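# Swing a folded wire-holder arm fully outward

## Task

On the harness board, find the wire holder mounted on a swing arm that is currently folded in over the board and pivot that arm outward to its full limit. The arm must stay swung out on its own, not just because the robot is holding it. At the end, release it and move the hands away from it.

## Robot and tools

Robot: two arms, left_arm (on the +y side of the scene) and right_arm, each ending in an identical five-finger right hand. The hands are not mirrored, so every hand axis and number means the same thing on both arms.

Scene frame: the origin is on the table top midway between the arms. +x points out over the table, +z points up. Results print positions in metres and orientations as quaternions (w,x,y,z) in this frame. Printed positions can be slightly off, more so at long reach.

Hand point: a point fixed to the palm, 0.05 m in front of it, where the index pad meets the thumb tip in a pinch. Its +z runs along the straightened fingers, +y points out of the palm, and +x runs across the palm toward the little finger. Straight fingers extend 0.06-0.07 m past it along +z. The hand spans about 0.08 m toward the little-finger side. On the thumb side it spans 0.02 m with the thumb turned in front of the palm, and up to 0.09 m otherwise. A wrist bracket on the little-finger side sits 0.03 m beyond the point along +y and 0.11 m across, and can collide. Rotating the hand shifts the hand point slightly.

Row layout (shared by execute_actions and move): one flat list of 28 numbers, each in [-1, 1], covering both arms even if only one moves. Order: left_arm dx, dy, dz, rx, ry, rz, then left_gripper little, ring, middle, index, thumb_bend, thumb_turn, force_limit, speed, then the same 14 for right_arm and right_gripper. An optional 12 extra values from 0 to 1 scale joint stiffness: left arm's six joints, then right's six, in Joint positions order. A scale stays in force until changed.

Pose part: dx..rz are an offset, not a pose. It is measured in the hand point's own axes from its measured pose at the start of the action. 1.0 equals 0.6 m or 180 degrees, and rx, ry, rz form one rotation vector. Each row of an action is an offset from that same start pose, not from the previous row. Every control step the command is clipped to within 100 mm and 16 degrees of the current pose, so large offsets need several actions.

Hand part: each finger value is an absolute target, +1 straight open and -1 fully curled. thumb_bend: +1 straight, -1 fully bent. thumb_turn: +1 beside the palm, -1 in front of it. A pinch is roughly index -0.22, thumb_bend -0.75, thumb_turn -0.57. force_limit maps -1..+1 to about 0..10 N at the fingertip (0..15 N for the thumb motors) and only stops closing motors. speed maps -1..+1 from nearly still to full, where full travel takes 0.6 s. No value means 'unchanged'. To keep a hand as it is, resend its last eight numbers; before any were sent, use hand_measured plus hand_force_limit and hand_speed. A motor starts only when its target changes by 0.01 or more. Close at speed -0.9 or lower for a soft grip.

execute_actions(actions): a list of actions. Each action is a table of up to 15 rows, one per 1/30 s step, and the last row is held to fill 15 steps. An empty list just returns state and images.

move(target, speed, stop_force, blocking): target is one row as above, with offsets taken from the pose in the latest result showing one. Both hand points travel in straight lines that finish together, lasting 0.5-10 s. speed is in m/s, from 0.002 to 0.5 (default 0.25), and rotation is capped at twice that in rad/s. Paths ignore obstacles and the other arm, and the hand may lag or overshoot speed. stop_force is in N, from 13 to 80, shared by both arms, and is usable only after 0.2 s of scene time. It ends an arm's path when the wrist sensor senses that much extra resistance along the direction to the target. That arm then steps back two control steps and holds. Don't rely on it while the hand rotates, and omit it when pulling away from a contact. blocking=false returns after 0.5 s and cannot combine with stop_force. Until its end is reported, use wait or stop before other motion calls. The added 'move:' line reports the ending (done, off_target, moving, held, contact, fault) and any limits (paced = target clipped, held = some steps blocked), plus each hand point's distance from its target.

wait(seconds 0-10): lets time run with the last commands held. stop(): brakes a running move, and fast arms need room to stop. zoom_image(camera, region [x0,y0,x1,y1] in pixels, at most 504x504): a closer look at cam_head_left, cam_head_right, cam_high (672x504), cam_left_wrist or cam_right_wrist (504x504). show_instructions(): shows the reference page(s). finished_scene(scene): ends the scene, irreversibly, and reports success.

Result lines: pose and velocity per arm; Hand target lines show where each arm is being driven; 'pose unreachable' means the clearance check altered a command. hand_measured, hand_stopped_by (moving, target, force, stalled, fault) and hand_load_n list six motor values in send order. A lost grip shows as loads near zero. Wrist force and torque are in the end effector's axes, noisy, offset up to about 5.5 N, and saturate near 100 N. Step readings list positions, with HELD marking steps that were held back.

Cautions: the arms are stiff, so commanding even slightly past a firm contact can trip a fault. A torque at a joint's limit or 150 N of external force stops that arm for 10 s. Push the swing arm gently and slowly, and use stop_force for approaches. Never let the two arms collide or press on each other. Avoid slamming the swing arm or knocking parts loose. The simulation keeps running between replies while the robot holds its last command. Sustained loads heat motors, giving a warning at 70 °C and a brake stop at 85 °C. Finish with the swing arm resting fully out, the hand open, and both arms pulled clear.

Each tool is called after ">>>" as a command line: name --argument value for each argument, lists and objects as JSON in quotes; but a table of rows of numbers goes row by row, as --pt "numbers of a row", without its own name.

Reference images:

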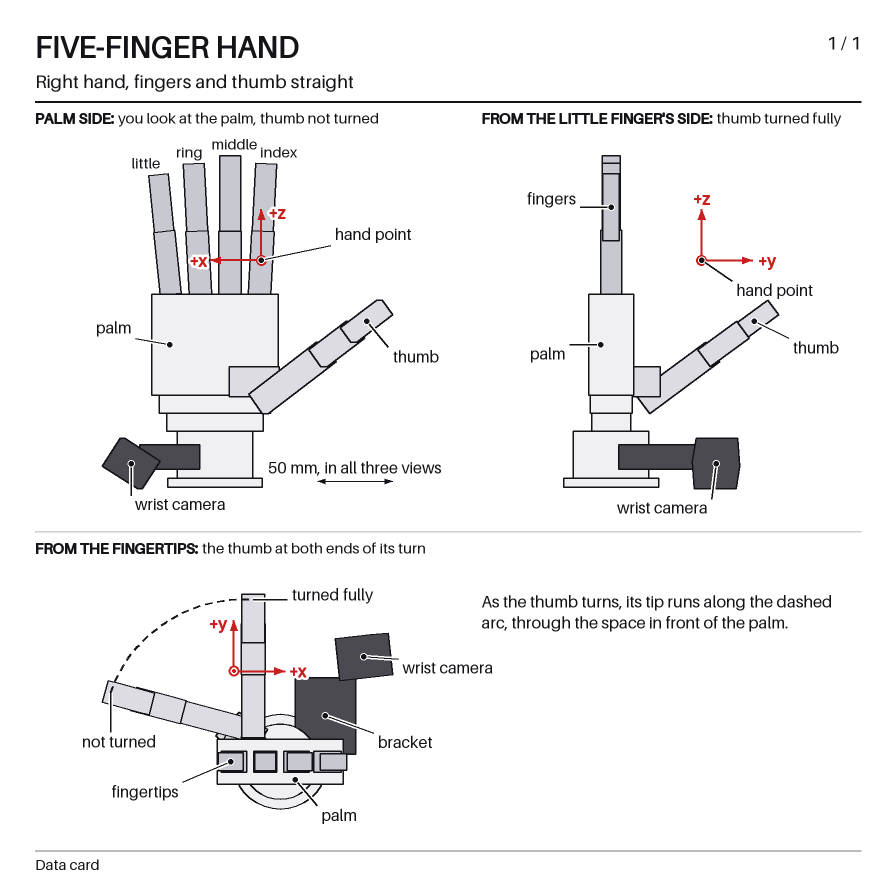

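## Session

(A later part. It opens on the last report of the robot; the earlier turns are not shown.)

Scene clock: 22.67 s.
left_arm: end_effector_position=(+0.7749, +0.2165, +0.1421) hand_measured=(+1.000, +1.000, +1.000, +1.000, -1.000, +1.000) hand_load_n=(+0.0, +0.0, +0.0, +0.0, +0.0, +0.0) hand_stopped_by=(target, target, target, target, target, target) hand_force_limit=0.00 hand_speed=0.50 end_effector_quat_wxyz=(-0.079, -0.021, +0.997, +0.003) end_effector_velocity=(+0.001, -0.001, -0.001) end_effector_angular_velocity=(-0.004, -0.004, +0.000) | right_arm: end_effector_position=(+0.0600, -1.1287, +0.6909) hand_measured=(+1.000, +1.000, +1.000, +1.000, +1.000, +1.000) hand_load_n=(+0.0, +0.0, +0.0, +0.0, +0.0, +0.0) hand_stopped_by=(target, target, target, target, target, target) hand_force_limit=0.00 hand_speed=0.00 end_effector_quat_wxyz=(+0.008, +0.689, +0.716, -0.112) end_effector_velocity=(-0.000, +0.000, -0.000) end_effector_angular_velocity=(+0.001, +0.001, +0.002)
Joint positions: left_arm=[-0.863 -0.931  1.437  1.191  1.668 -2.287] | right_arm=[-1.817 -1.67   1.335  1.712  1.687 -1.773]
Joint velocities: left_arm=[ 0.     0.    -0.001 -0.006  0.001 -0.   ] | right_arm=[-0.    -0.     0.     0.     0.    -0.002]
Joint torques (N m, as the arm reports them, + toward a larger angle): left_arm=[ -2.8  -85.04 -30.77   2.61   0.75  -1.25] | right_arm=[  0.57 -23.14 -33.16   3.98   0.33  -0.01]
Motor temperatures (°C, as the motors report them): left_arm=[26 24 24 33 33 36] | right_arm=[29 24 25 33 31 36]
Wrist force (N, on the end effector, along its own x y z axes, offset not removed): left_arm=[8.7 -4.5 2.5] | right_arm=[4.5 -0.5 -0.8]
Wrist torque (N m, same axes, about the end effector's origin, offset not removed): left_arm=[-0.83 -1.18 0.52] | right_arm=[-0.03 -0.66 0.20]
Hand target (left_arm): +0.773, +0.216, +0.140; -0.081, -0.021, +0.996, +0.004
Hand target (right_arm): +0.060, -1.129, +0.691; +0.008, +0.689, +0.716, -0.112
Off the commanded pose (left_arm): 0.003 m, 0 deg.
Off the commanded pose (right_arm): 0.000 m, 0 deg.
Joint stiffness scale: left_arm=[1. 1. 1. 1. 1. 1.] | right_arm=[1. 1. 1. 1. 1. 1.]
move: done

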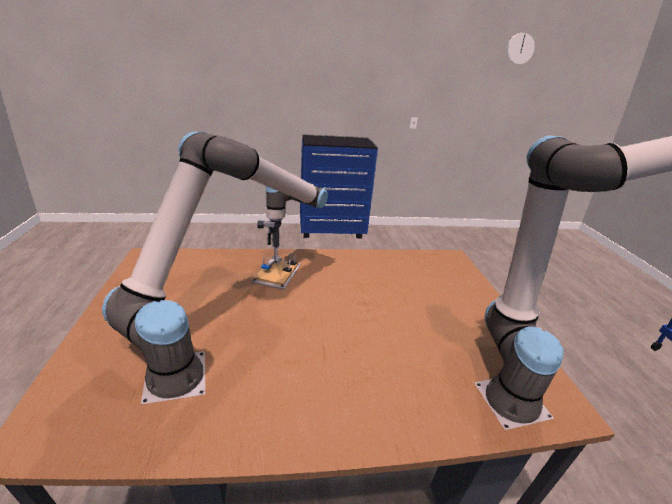

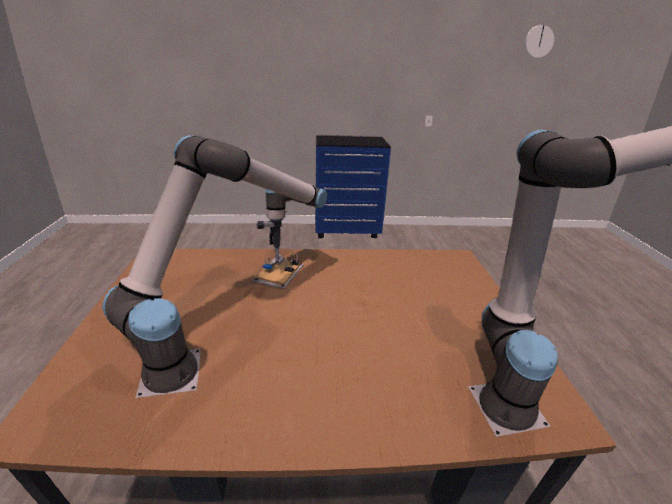

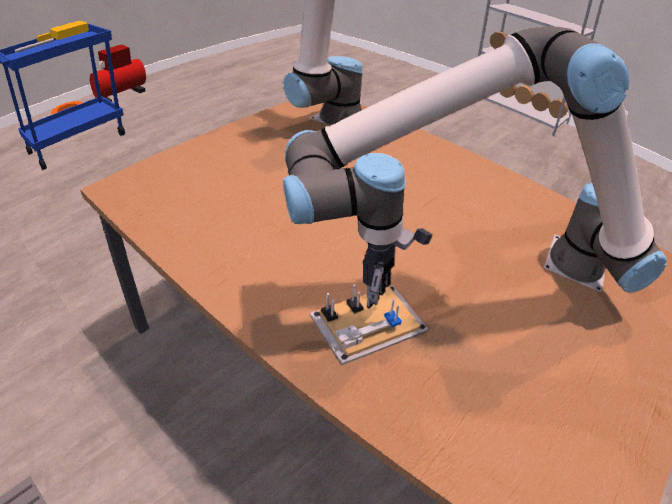

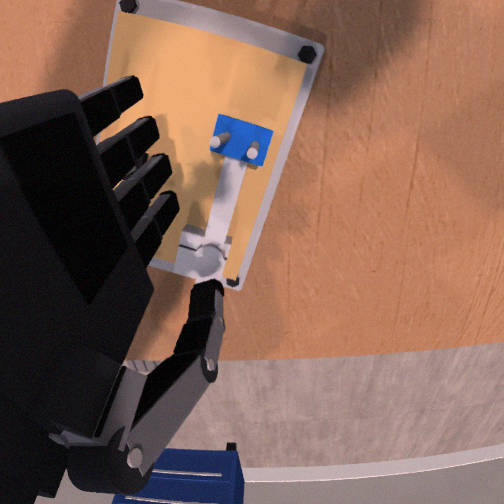

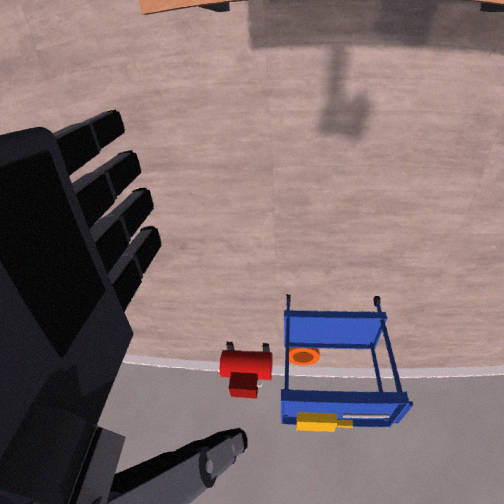

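>>> move --target '[0,0.033,0.03,0,0,0,1,1,1,1,-1,1,0,0.5,0,0,0,0,0,0,1,1,1,1,1,1,0,0]' --speed 0.05

>>> move --target '[-0.05,0.035,0,0,0,0.25,1,1,1,1,-1,1,0,0.5,0,0,0,0,0,0,1,1,1,1,1,1,0,0]' --speed 0.15

>>> move --target '[-0.05,0.035,0,0,0,0.25,1,1,1,1,-1,1,0,0.5,0,0,0,0,0,0,1,1,1,1,1,1,0,0]' --speed 0.15

Scene clock: 24.53 s.
left_arm: end_effector_position=(+0.7718, +0.2340, +0.1242) hand_measured=(+1.000, +1.000, +1.000, +1.000, -1.000, +1.000) hand_load_n=(+0.0, +0.0, +0.0, +0.0, +0.0, +0.0) hand_stopped_by=(target, target, target, target, target, target) hand_force_limit=0.00 hand_speed=0.50 end_effector_quat_wxyz=(-0.080, -0.021, +0.997, +0.003) end_effector_velocity=(+0.002, -0.001, +0.001) end_effector_angular_velocity=(-0.006, -0.006, -0.004) | right_arm: end_effector_position=(+0.0600, -1.1287, +0.6909) hand_measured=(+1.000, +1.000, +1.000, +1.000, +1.000, +1.000) hand_load_n=(+0.0, +0.0, +0.0, +0.0, +0.0, +0.0) hand_stopped_by=(target, target, target, target, target, target) hand_force_limit=0.00 hand_speed=0.00 end_effector_quat_wxyz=(+0.008, +0.689, +0.716, -0.112) end_effector_velocity=(+0.000, -0.000, +0.000) end_effector_angular_velocity=(-0.001, -0.000, +0.001)
Joint positions: left_arm=[-0.847 -0.931  1.474  1.156  1.667 -2.27 ] | right_arm=[-1.817 -1.67   1.335  1.712  1.687 -1.773]
Joint velocities: left_arm=[-0.    -0.002 -0.001 -0.005  0.001  0.004] | right_arm=[ 0.    -0.    -0.    -0.001 -0.    -0.   ]
Joint torques (N m, as the arm reports them, + toward a larger angle): left_arm=[ -0.68 -89.5  -30.13   3.57  -0.63   0.08] | right_arm=[  1.26 -24.83 -33.18   3.27   0.31  -0.32]
Motor temperatures (°C, as the motors report them): left_arm=[26 24 24 33 33 36] | right_arm=[29 24 25 33 31 36]
Wrist force (N, on the end effector, along its own x y z axes, offset not removed): left_arm=[0.5 -2.6 -5.7] | right_arm=[5.1 0.8 0.2]
Wrist torque (N m, same axes, about the end effector's origin, offset not removed): left_arm=[0.01 0.26 -0.03] | right_arm=[0.13 -0.74 0.40]
Hand target (left_arm): +0.771, +0.236, +0.124; -0.079, -0.021, +0.997, +0.003
Hand target (right_arm): +0.060, -1.129, +0.691; +0.008, +0.689, +0.716, -0.112
Off the commanded pose (left_arm): 0.002 m, 0 deg.
Off the commanded pose (right_arm): 0.000 m, 0 deg.
Joint stiffness scale: left_arm=[1. 1. 1. 1. 1. 1.] | right_arm=[1. 1. 1. 1. 1. 1.]
move: done

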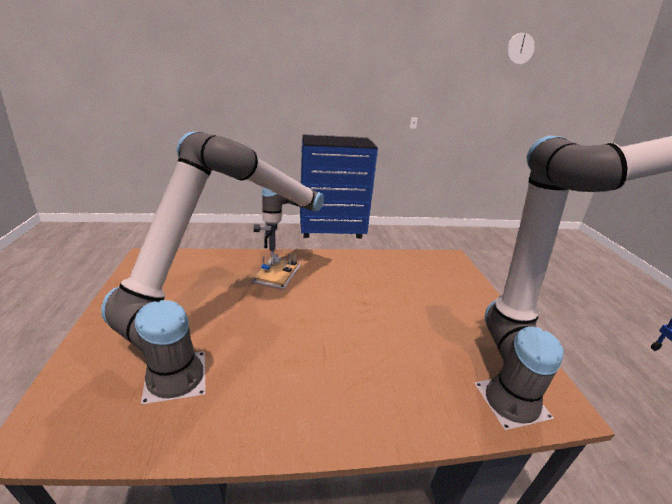

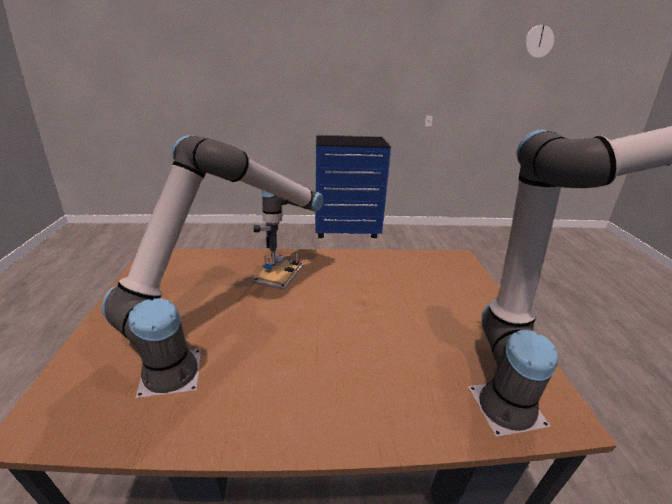

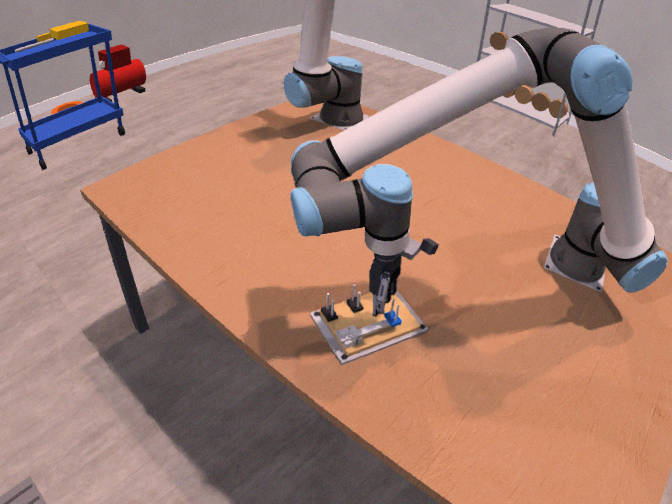

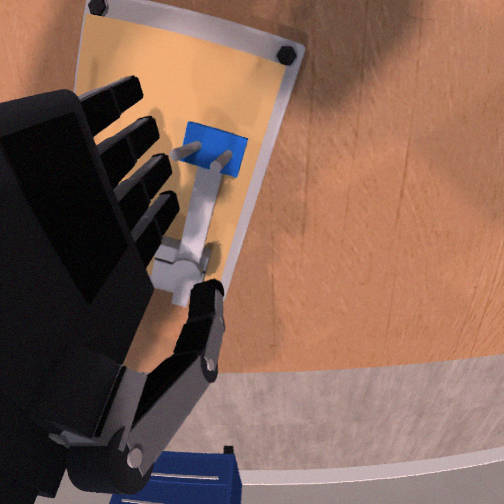

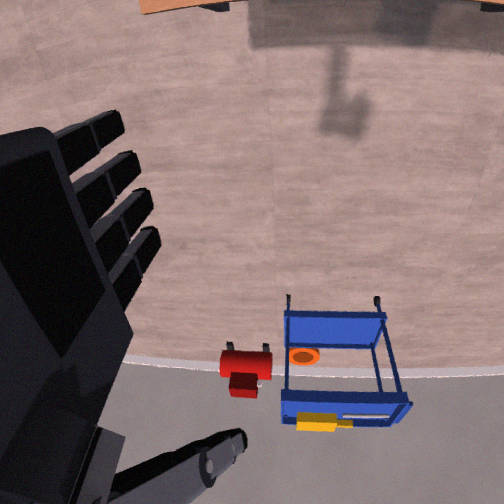

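Scene clock: 27.70 s.
left_arm: end_effector_position=(+0.8012, +0.2527, +0.1198) hand_measured=(+1.000, +1.000, +1.000, +1.000, -1.000, +1.000) hand_load_n=(+0.0, +0.0, +0.0, +0.0, +0.0, +0.0) hand_stopped_by=(target, target, target, target, target, target) hand_force_limit=0.00 hand_speed=0.50 end_effector_quat_wxyz=(-0.074, +0.362, +0.929, -0.029) end_effector_velocity=(+0.000, -0.001, +0.000) end_effector_angular_velocity=(-0.003, -0.000, -0.013) | right_arm: end_effector_position=(+0.0600, -1.1287, +0.6909) hand_measured=(+1.000, +1.000, +1.000, +1.000, +1.000, +1.000) hand_load_n=(+0.0, +0.0, +0.0, +0.0, +0.0, +0.0) hand_stopped_by=(target, target, target, target, target, target) hand_force_limit=0.00 hand_speed=0.00 end_effector_quat_wxyz=(+0.008, +0.689, +0.716, -0.112) end_effector_velocity=(+0.000, +0.001, +0.000) end_effector_angular_velocity=(+0.002, -0.000, +0.000)
Joint positions: left_arm=[-0.787 -0.971  1.54   1.133  1.661 -1.426] | right_arm=[-1.817 -1.67   1.335  1.712  1.687 -1.773]
Joint velocities: left_arm=[ 0.001 -0.    -0.     0.     0.     0.013] | right_arm=[-0.     0.    -0.     0.002 -0.    -0.   ]
Joint torques (N m, as the arm reports them, + toward a larger angle): left_arm=[ -0.74 -85.94 -29.04   3.32  -1.43   0.58] | right_arm=[ -0.14 -26.96 -33.01   3.88   0.57  -0.28]
Motor temperatures (°C, as the motors report them): left_arm=[26 24 24 33 33 36] | right_arm=[29 24 25 33 31 36]
Wrist force (N, on the end effector, along its own x y z axes, offset not removed): left_arm=[2.4 -2.5 -3.0] | right_arm=[2.6 0.5 -0.9]
Wrist torque (N m, same axes, about the end effector's origin, offset not removed): left_arm=[-0.07 -0.26 0.39] | right_arm=[0.11 -0.37 0.16]
Hand target (left_arm): +0.801, +0.256, +0.120; -0.075, +0.362, +0.929, -0.028
Hand target (right_arm): +0.060, -1.129, +0.691; +0.008, +0.689, +0.716, -0.112
Off the commanded pose (left_arm): 0.004 m, 0 deg.
Off the commanded pose (right_arm): 0.000 m, 0 deg.
Joint stiffness scale: left_arm=[1. 1. 1. 1. 1. 1.] | right_arm=[1. 1. 1. 1. 1. 1.]
move: off_target (left_arm)

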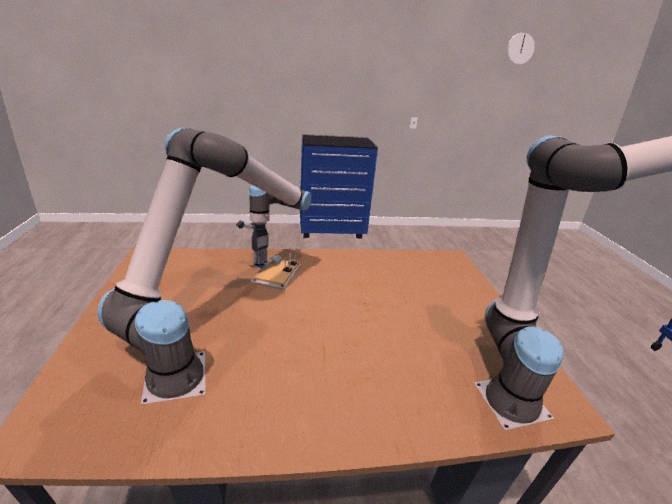

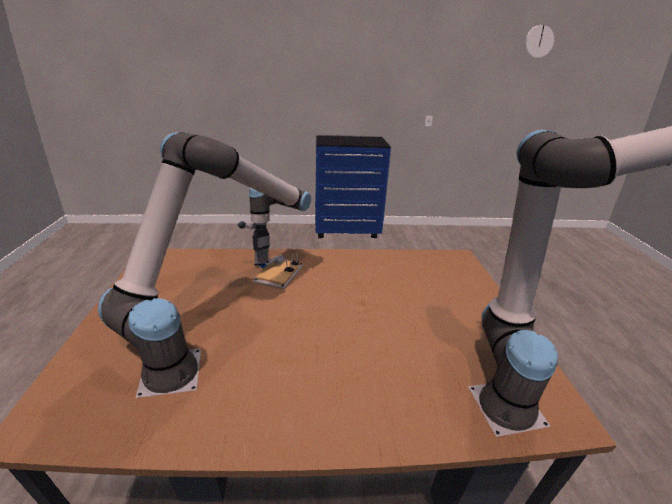

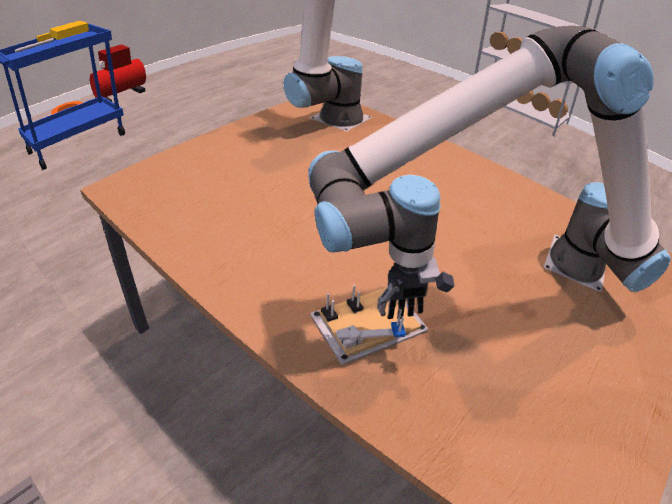

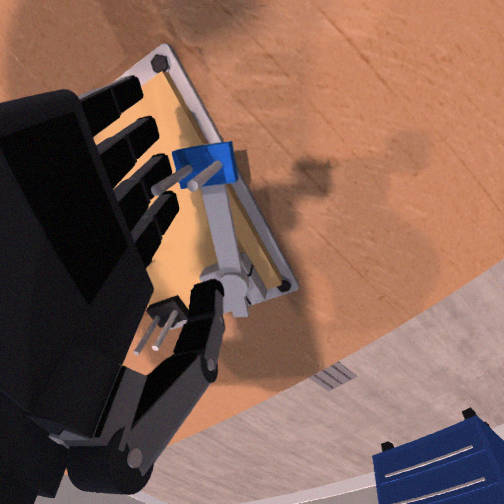

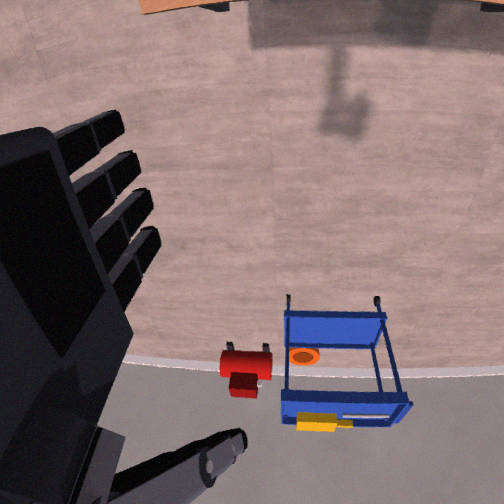

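Scene clock: 30.87 s.
left_arm: end_effector_position=(+0.8352, +0.2453, +0.1146) hand_measured=(+1.000, +1.000, +1.000, +1.000, -1.000, +1.000) hand_load_n=(+0.0, +0.0, +0.0, +0.0, +0.0, +0.0) hand_stopped_by=(target, target, target, target, target, target) hand_force_limit=0.00 hand_speed=0.50 end_effector_quat_wxyz=(-0.057, +0.690, +0.720, -0.056) end_effector_velocity=(-0.000, -0.001, +0.000) end_effector_angular_velocity=(-0.002, +0.001, -0.015) | right_arm: end_effector_position=(+0.0600, -1.1287, +0.6909) hand_measured=(+1.000, +1.000, +1.000, +1.000, +1.000, +1.000) hand_load_n=(+0.0, +0.0, +0.0, +0.0, +0.0, +0.0) hand_stopped_by=(target, target, target, target, target, target) hand_force_limit=0.00 hand_speed=0.00 end_effector_quat_wxyz=(+0.008, +0.689, +0.716, -0.112) end_effector_velocity=(-0.000, -0.000, +0.001) end_effector_angular_velocity=(-0.002, -0.000, -0.001)
Joint positions: left_arm=[-0.708 -0.937  1.496  1.15   1.652 -0.561] | right_arm=[-1.817 -1.67   1.335  1.712  1.687 -1.773]
Joint velocities: left_arm=[ 0.     0.001 -0.002  0.002  0.     0.016] | right_arm=[-0.001 -0.    -0.001 -0.001 -0.     0.   ]
Joint torques (N m, as the arm reports them, + toward a larger angle): left_arm=[  2.04 -85.31 -34.11   4.52  -0.57  -0.68] | right_arm=[ -1.3  -25.75 -33.12   3.7    0.3   -0.05]
Motor temperatures (°C, as the motors report them): left_arm=[26 24 24 33 33 36] | right_arm=[29 24 25 33 31 36]
Wrist force (N, on the end effector, along its own x y z axes, offset not removed): left_arm=[-3.6 0.2 -1.6] | right_arm=[2.4 1.7 -1.4]
Wrist torque (N m, same axes, about the end effector's origin, offset not removed): left_arm=[0.16 0.24 -0.14] | right_arm=[0.32 -0.33 0.25]
Hand target (left_arm): +0.837, +0.248, +0.114; -0.057, +0.690, +0.720, -0.055
Hand target (right_arm): +0.060, -1.129, +0.691; +0.008, +0.689, +0.716, -0.112
Off the commanded pose (left_arm): 0.003 m, 0 deg.
Off the commanded pose (right_arm): 0.000 m, 0 deg.
Joint stiffness scale: left_arm=[1. 1. 1. 1. 1. 1.] | right_arm=[1. 1. 1. 1. 1. 1.]
move: done

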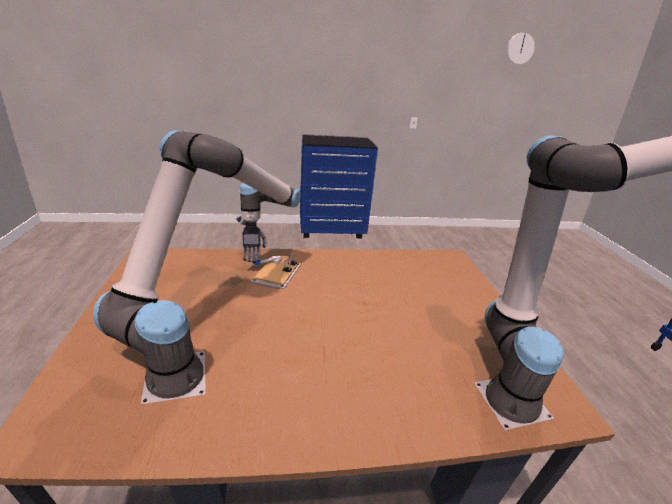

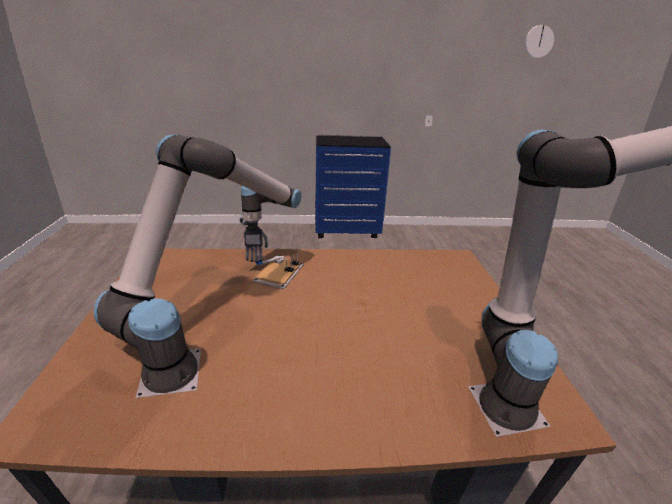

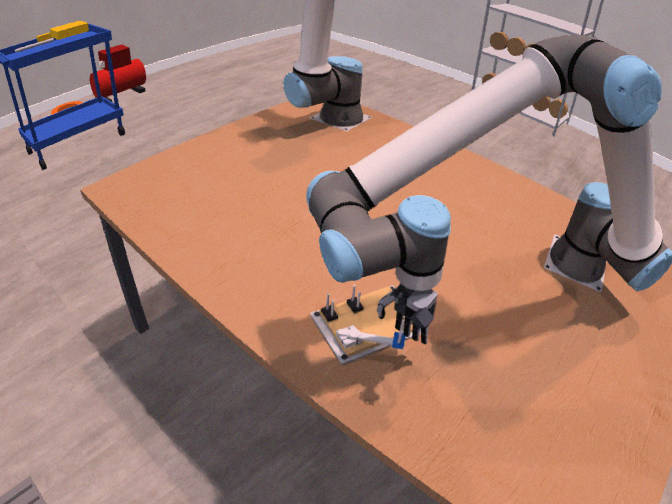

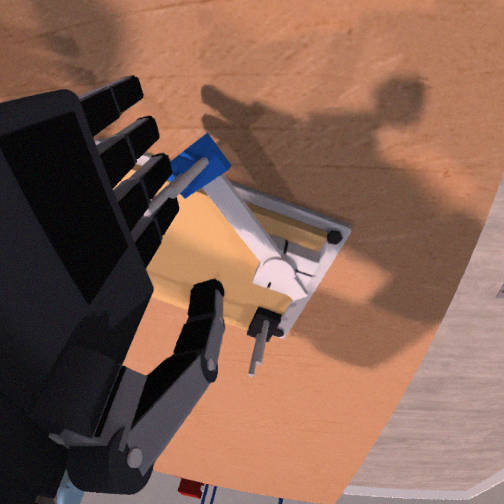

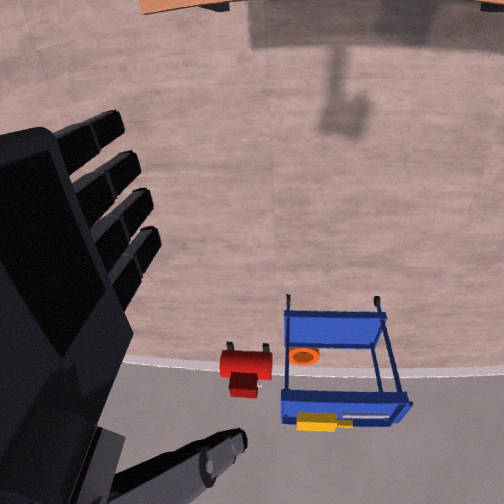

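>>> move --target '[0.01,0.13,0,0,0,0.1,1,1,1,1,-1,1,0,0.5,0,0,0,0,0,0,1,1,1,1,1,1,0,0]' --speed 0.06 --stop_force 25

Scene clock: 34.33 s.
left_arm: end_effector_position=(+0.9105, +0.2469, +0.1130) hand_measured=(+1.000, +1.000, +1.000, +1.000, -1.000, +1.000) hand_load_n=(+0.0, +0.0, +0.5, +0.0, +0.0, +0.0) hand_stopped_by=(target, target, target, target, target, target) hand_force_limit=0.00 hand_speed=0.50 end_effector_quat_wxyz=(-0.042, +0.795, +0.601, -0.064) end_effector_velocity=(-0.000, -0.001, +0.000) end_effector_angular_velocity=(-0.001, +0.002, -0.017) | right_arm: end_effector_position=(+0.0600, -1.1287, +0.6909) hand_measured=(+1.000, +1.000, +1.000, +1.000, +1.000, +1.000) hand_load_n=(+0.0, +0.0, +0.0, +0.0, +0.0, +0.0) hand_stopped_by=(target, target, target, target, target, target) hand_force_limit=0.00 hand_speed=0.00 end_effector_quat_wxyz=(+0.008, +0.689, +0.716, -0.112) end_effector_velocity=(-0.000, -0.000, +0.000) end_effector_angular_velocity=(-0.002, +0.001, +0.001)
Joint positions: left_arm=[-0.631 -0.821  1.295  1.23   1.647 -0.166] | right_arm=[-1.817 -1.67   1.335  1.712  1.687 -1.773]
Joint velocities: left_arm=[-0.     0.002 -0.004  0.004  0.     0.017] | right_arm=[-0.    -0.    -0.001 -0.001  0.    -0.002]
Joint torques (N m, as the arm reports them, + toward a larger angle): left_arm=[  6.1  -82.   -33.29   2.51  -2.72  -0.18] | right_arm=[ -1.11 -24.94 -32.74   3.55   0.12  -0.26]
Motor temperatures (°C, as the motors report them): left_arm=[26 24 24 33 33 36] | right_arm=[29 24 25 33 31 36]
Wrist force (N, on the end effector, along its own x y z axes, offset not removed): left_arm=[-9.6 -6.6 -12.9] | right_arm=[1.4 -0.3 -1.6]
Wrist torque (N m, same axes, about the end effector's origin, offset not removed): left_arm=[0.38 -0.17 -0.57] | right_arm=[0.16 -0.14 0.08]
Hand target (left_arm): +0.912, +0.254, +0.103; -0.047, +0.794, +0.603, -0.064
Hand target (right_arm): +0.060, -1.129, +0.691; +0.008, +0.689, +0.716, -0.112
Off the commanded pose (left_arm): 0.013 m, 1 deg.
Off the commanded pose (right_arm): 0.000 m, 0 deg.
Joint stiffness scale: left_arm=[1. 1. 1. 1. 1. 1.] | right_arm=[1. 1. 1. 1. 1. 1.]
move: off_target (left_arm)

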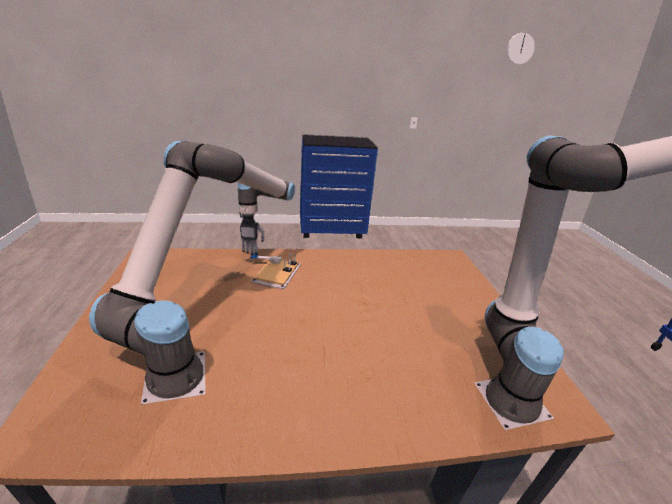

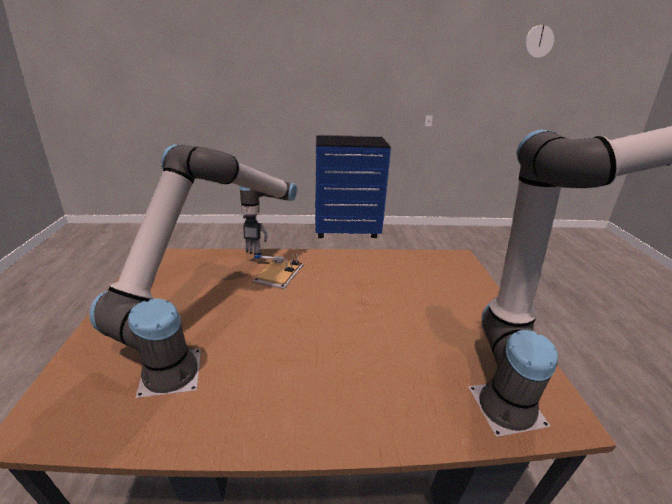

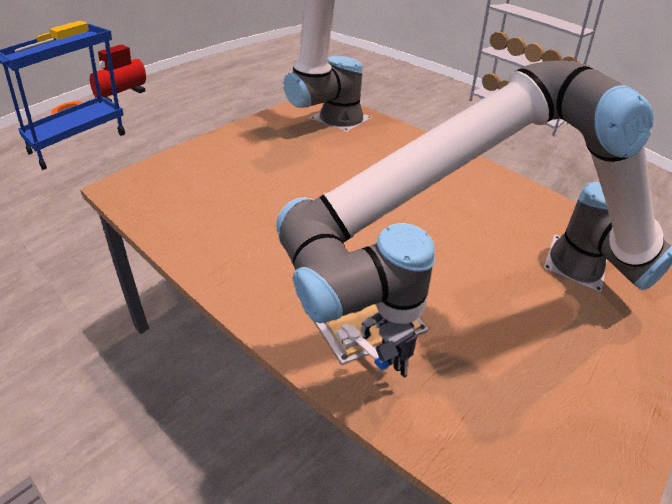

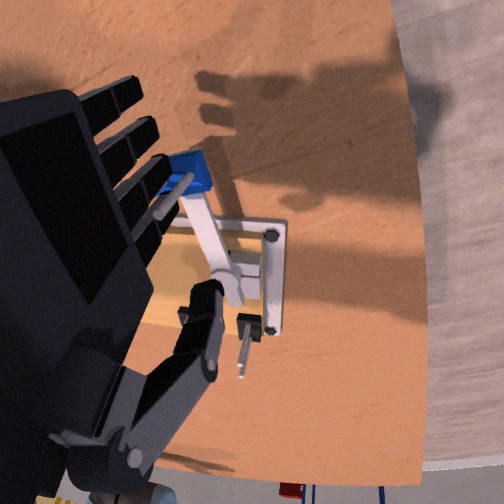

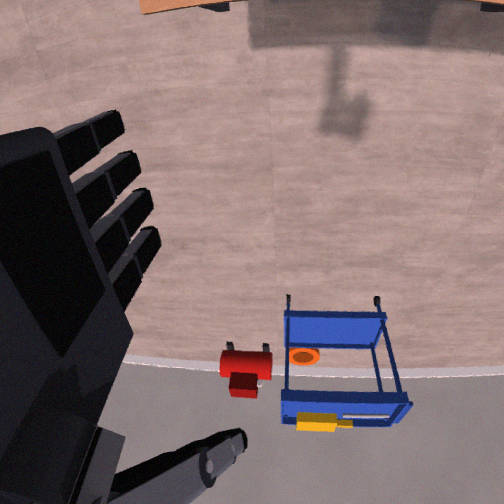

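>>> move --target '[0.01,0.1,-0.012,0,0,0.08,1,1,1,1,-1,1,0,0.5,0,0,0,0,0,0,1,1,1,1,1,1,0,0]' --speed 0.05 --stop_force 20

Scene clock: 36.37 s.
left_arm: end_effector_position=(+0.9308, +0.2355, +0.1137) hand_measured=(+1.000, +1.000, +1.000, +1.000, -1.000, +1.000) hand_load_n=(+0.0, +0.0, +0.0, -1.0, +0.0, +0.0) hand_stopped_by=(target, target, target, target, target, target) hand_force_limit=0.00 hand_speed=0.50 end_effector_quat_wxyz=(-0.044, +0.835, +0.543, -0.076) end_effector_velocity=(-0.003, +0.004, +0.001) end_effector_angular_velocity=(+0.000, -0.009, +0.051) | right_arm: end_effector_position=(+0.0600, -1.1287, +0.6909) hand_measured=(+1.000, +1.000, +1.000, +1.000, +1.000, +1.000) hand_load_n=(+0.0, +0.0, +0.0, +0.0, +0.0, +0.0) hand_stopped_by=(target, target, target, target, target, target) hand_force_limit=0.00 hand_speed=0.00 end_effector_quat_wxyz=(+0.008, +0.689, +0.716, -0.112) end_effector_velocity=(-0.000, +0.000, -0.000) end_effector_angular_velocity=(+0.001, -0.000, -0.001)
Joint positions: left_arm=[-0.619 -0.765  1.199  1.294  1.653 -0.011] | right_arm=[-1.817 -1.67   1.335  1.712  1.687 -1.773]
Joint velocities: left_arm=[ 0.    -0.017  0.026 -0.022  0.004 -0.051] | right_arm=[-0.001  0.     0.     0.001  0.     0.001]
Joint torques (N m, as the arm reports them, + toward a larger angle): left_arm=[   1.93 -109.04  -36.94   -0.81   -2.04   -0.97] | right_arm=[ -1.97 -24.1  -32.21   4.     0.51  -0.15]
Motor temperatures (°C, as the motors report them): left_arm=[26 24 24 33 33 36] | right_arm=[29 24 25 33 31 36]
Wrist force (N, on the end effector, along its own x y z axes, offset not removed): left_arm=[-7.7 -14.2 2.4] | right_arm=[3.5 0.3 -1.0]
Wrist torque (N m, same axes, about the end effector's origin, offset not removed): left_arm=[-0.05 -0.55 -0.37] | right_arm=[0.10 -0.50 0.22]
Hand target (left_arm): +0.931, +0.236, +0.114; -0.042, +0.833, +0.547, -0.073
Hand target (right_arm): +0.060, -1.129, +0.691; +0.008, +0.689, +0.716, -0.112
Off the commanded pose (left_arm): 0.040 m, 6 deg.
Off the commanded pose (right_arm): 0.000 m, 0 deg.
Joint stiffness scale: left_arm=[1. 1. 1. 1. 1. 1.] | right_arm=[1. 1. 1. 1. 1. 1.]
move: contact (left_arm)

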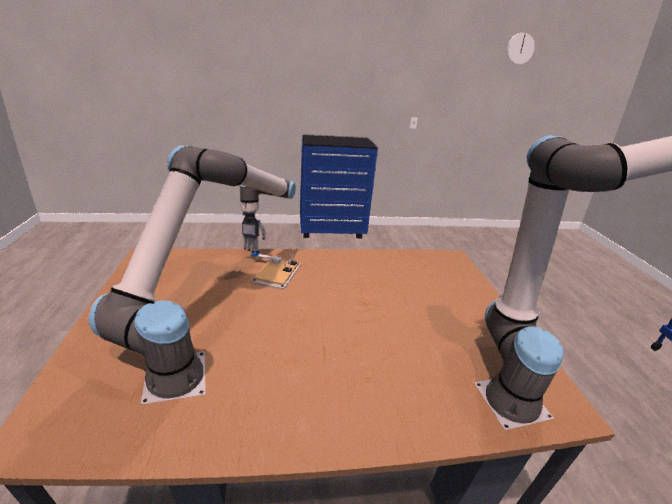

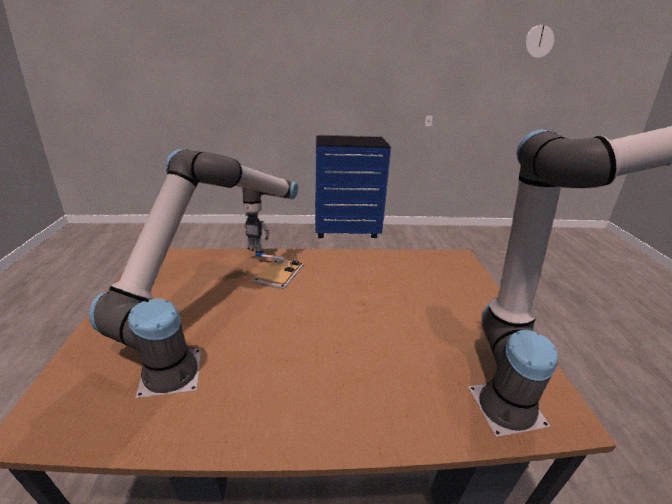

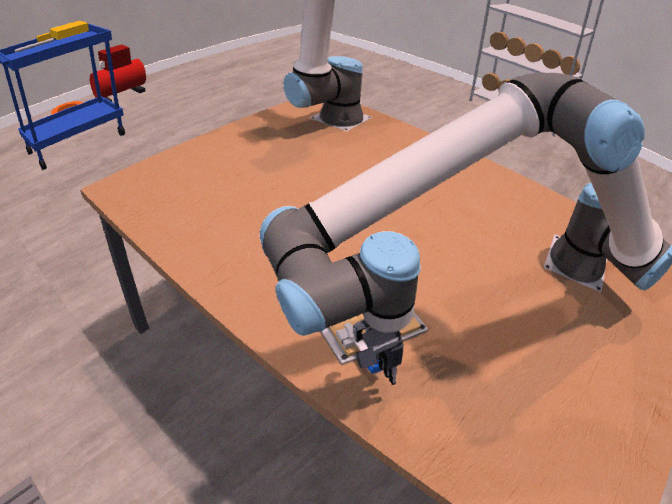

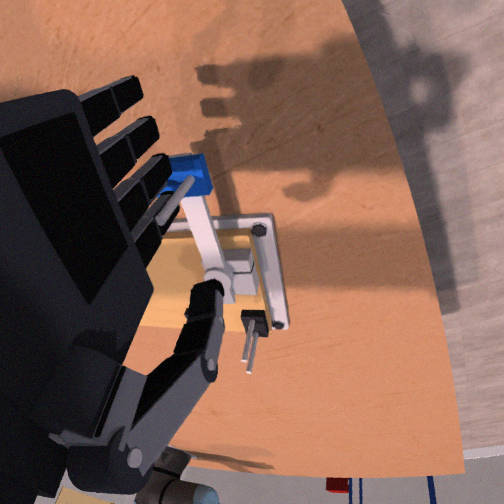

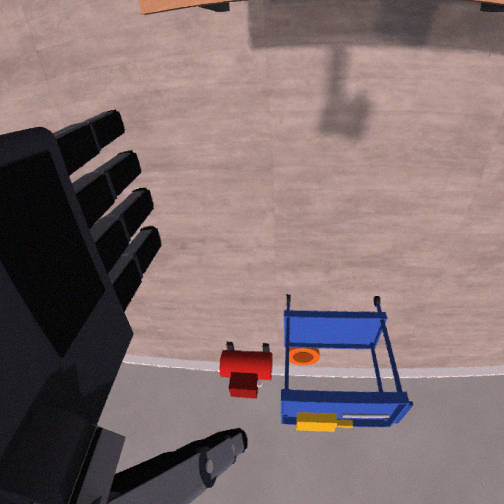

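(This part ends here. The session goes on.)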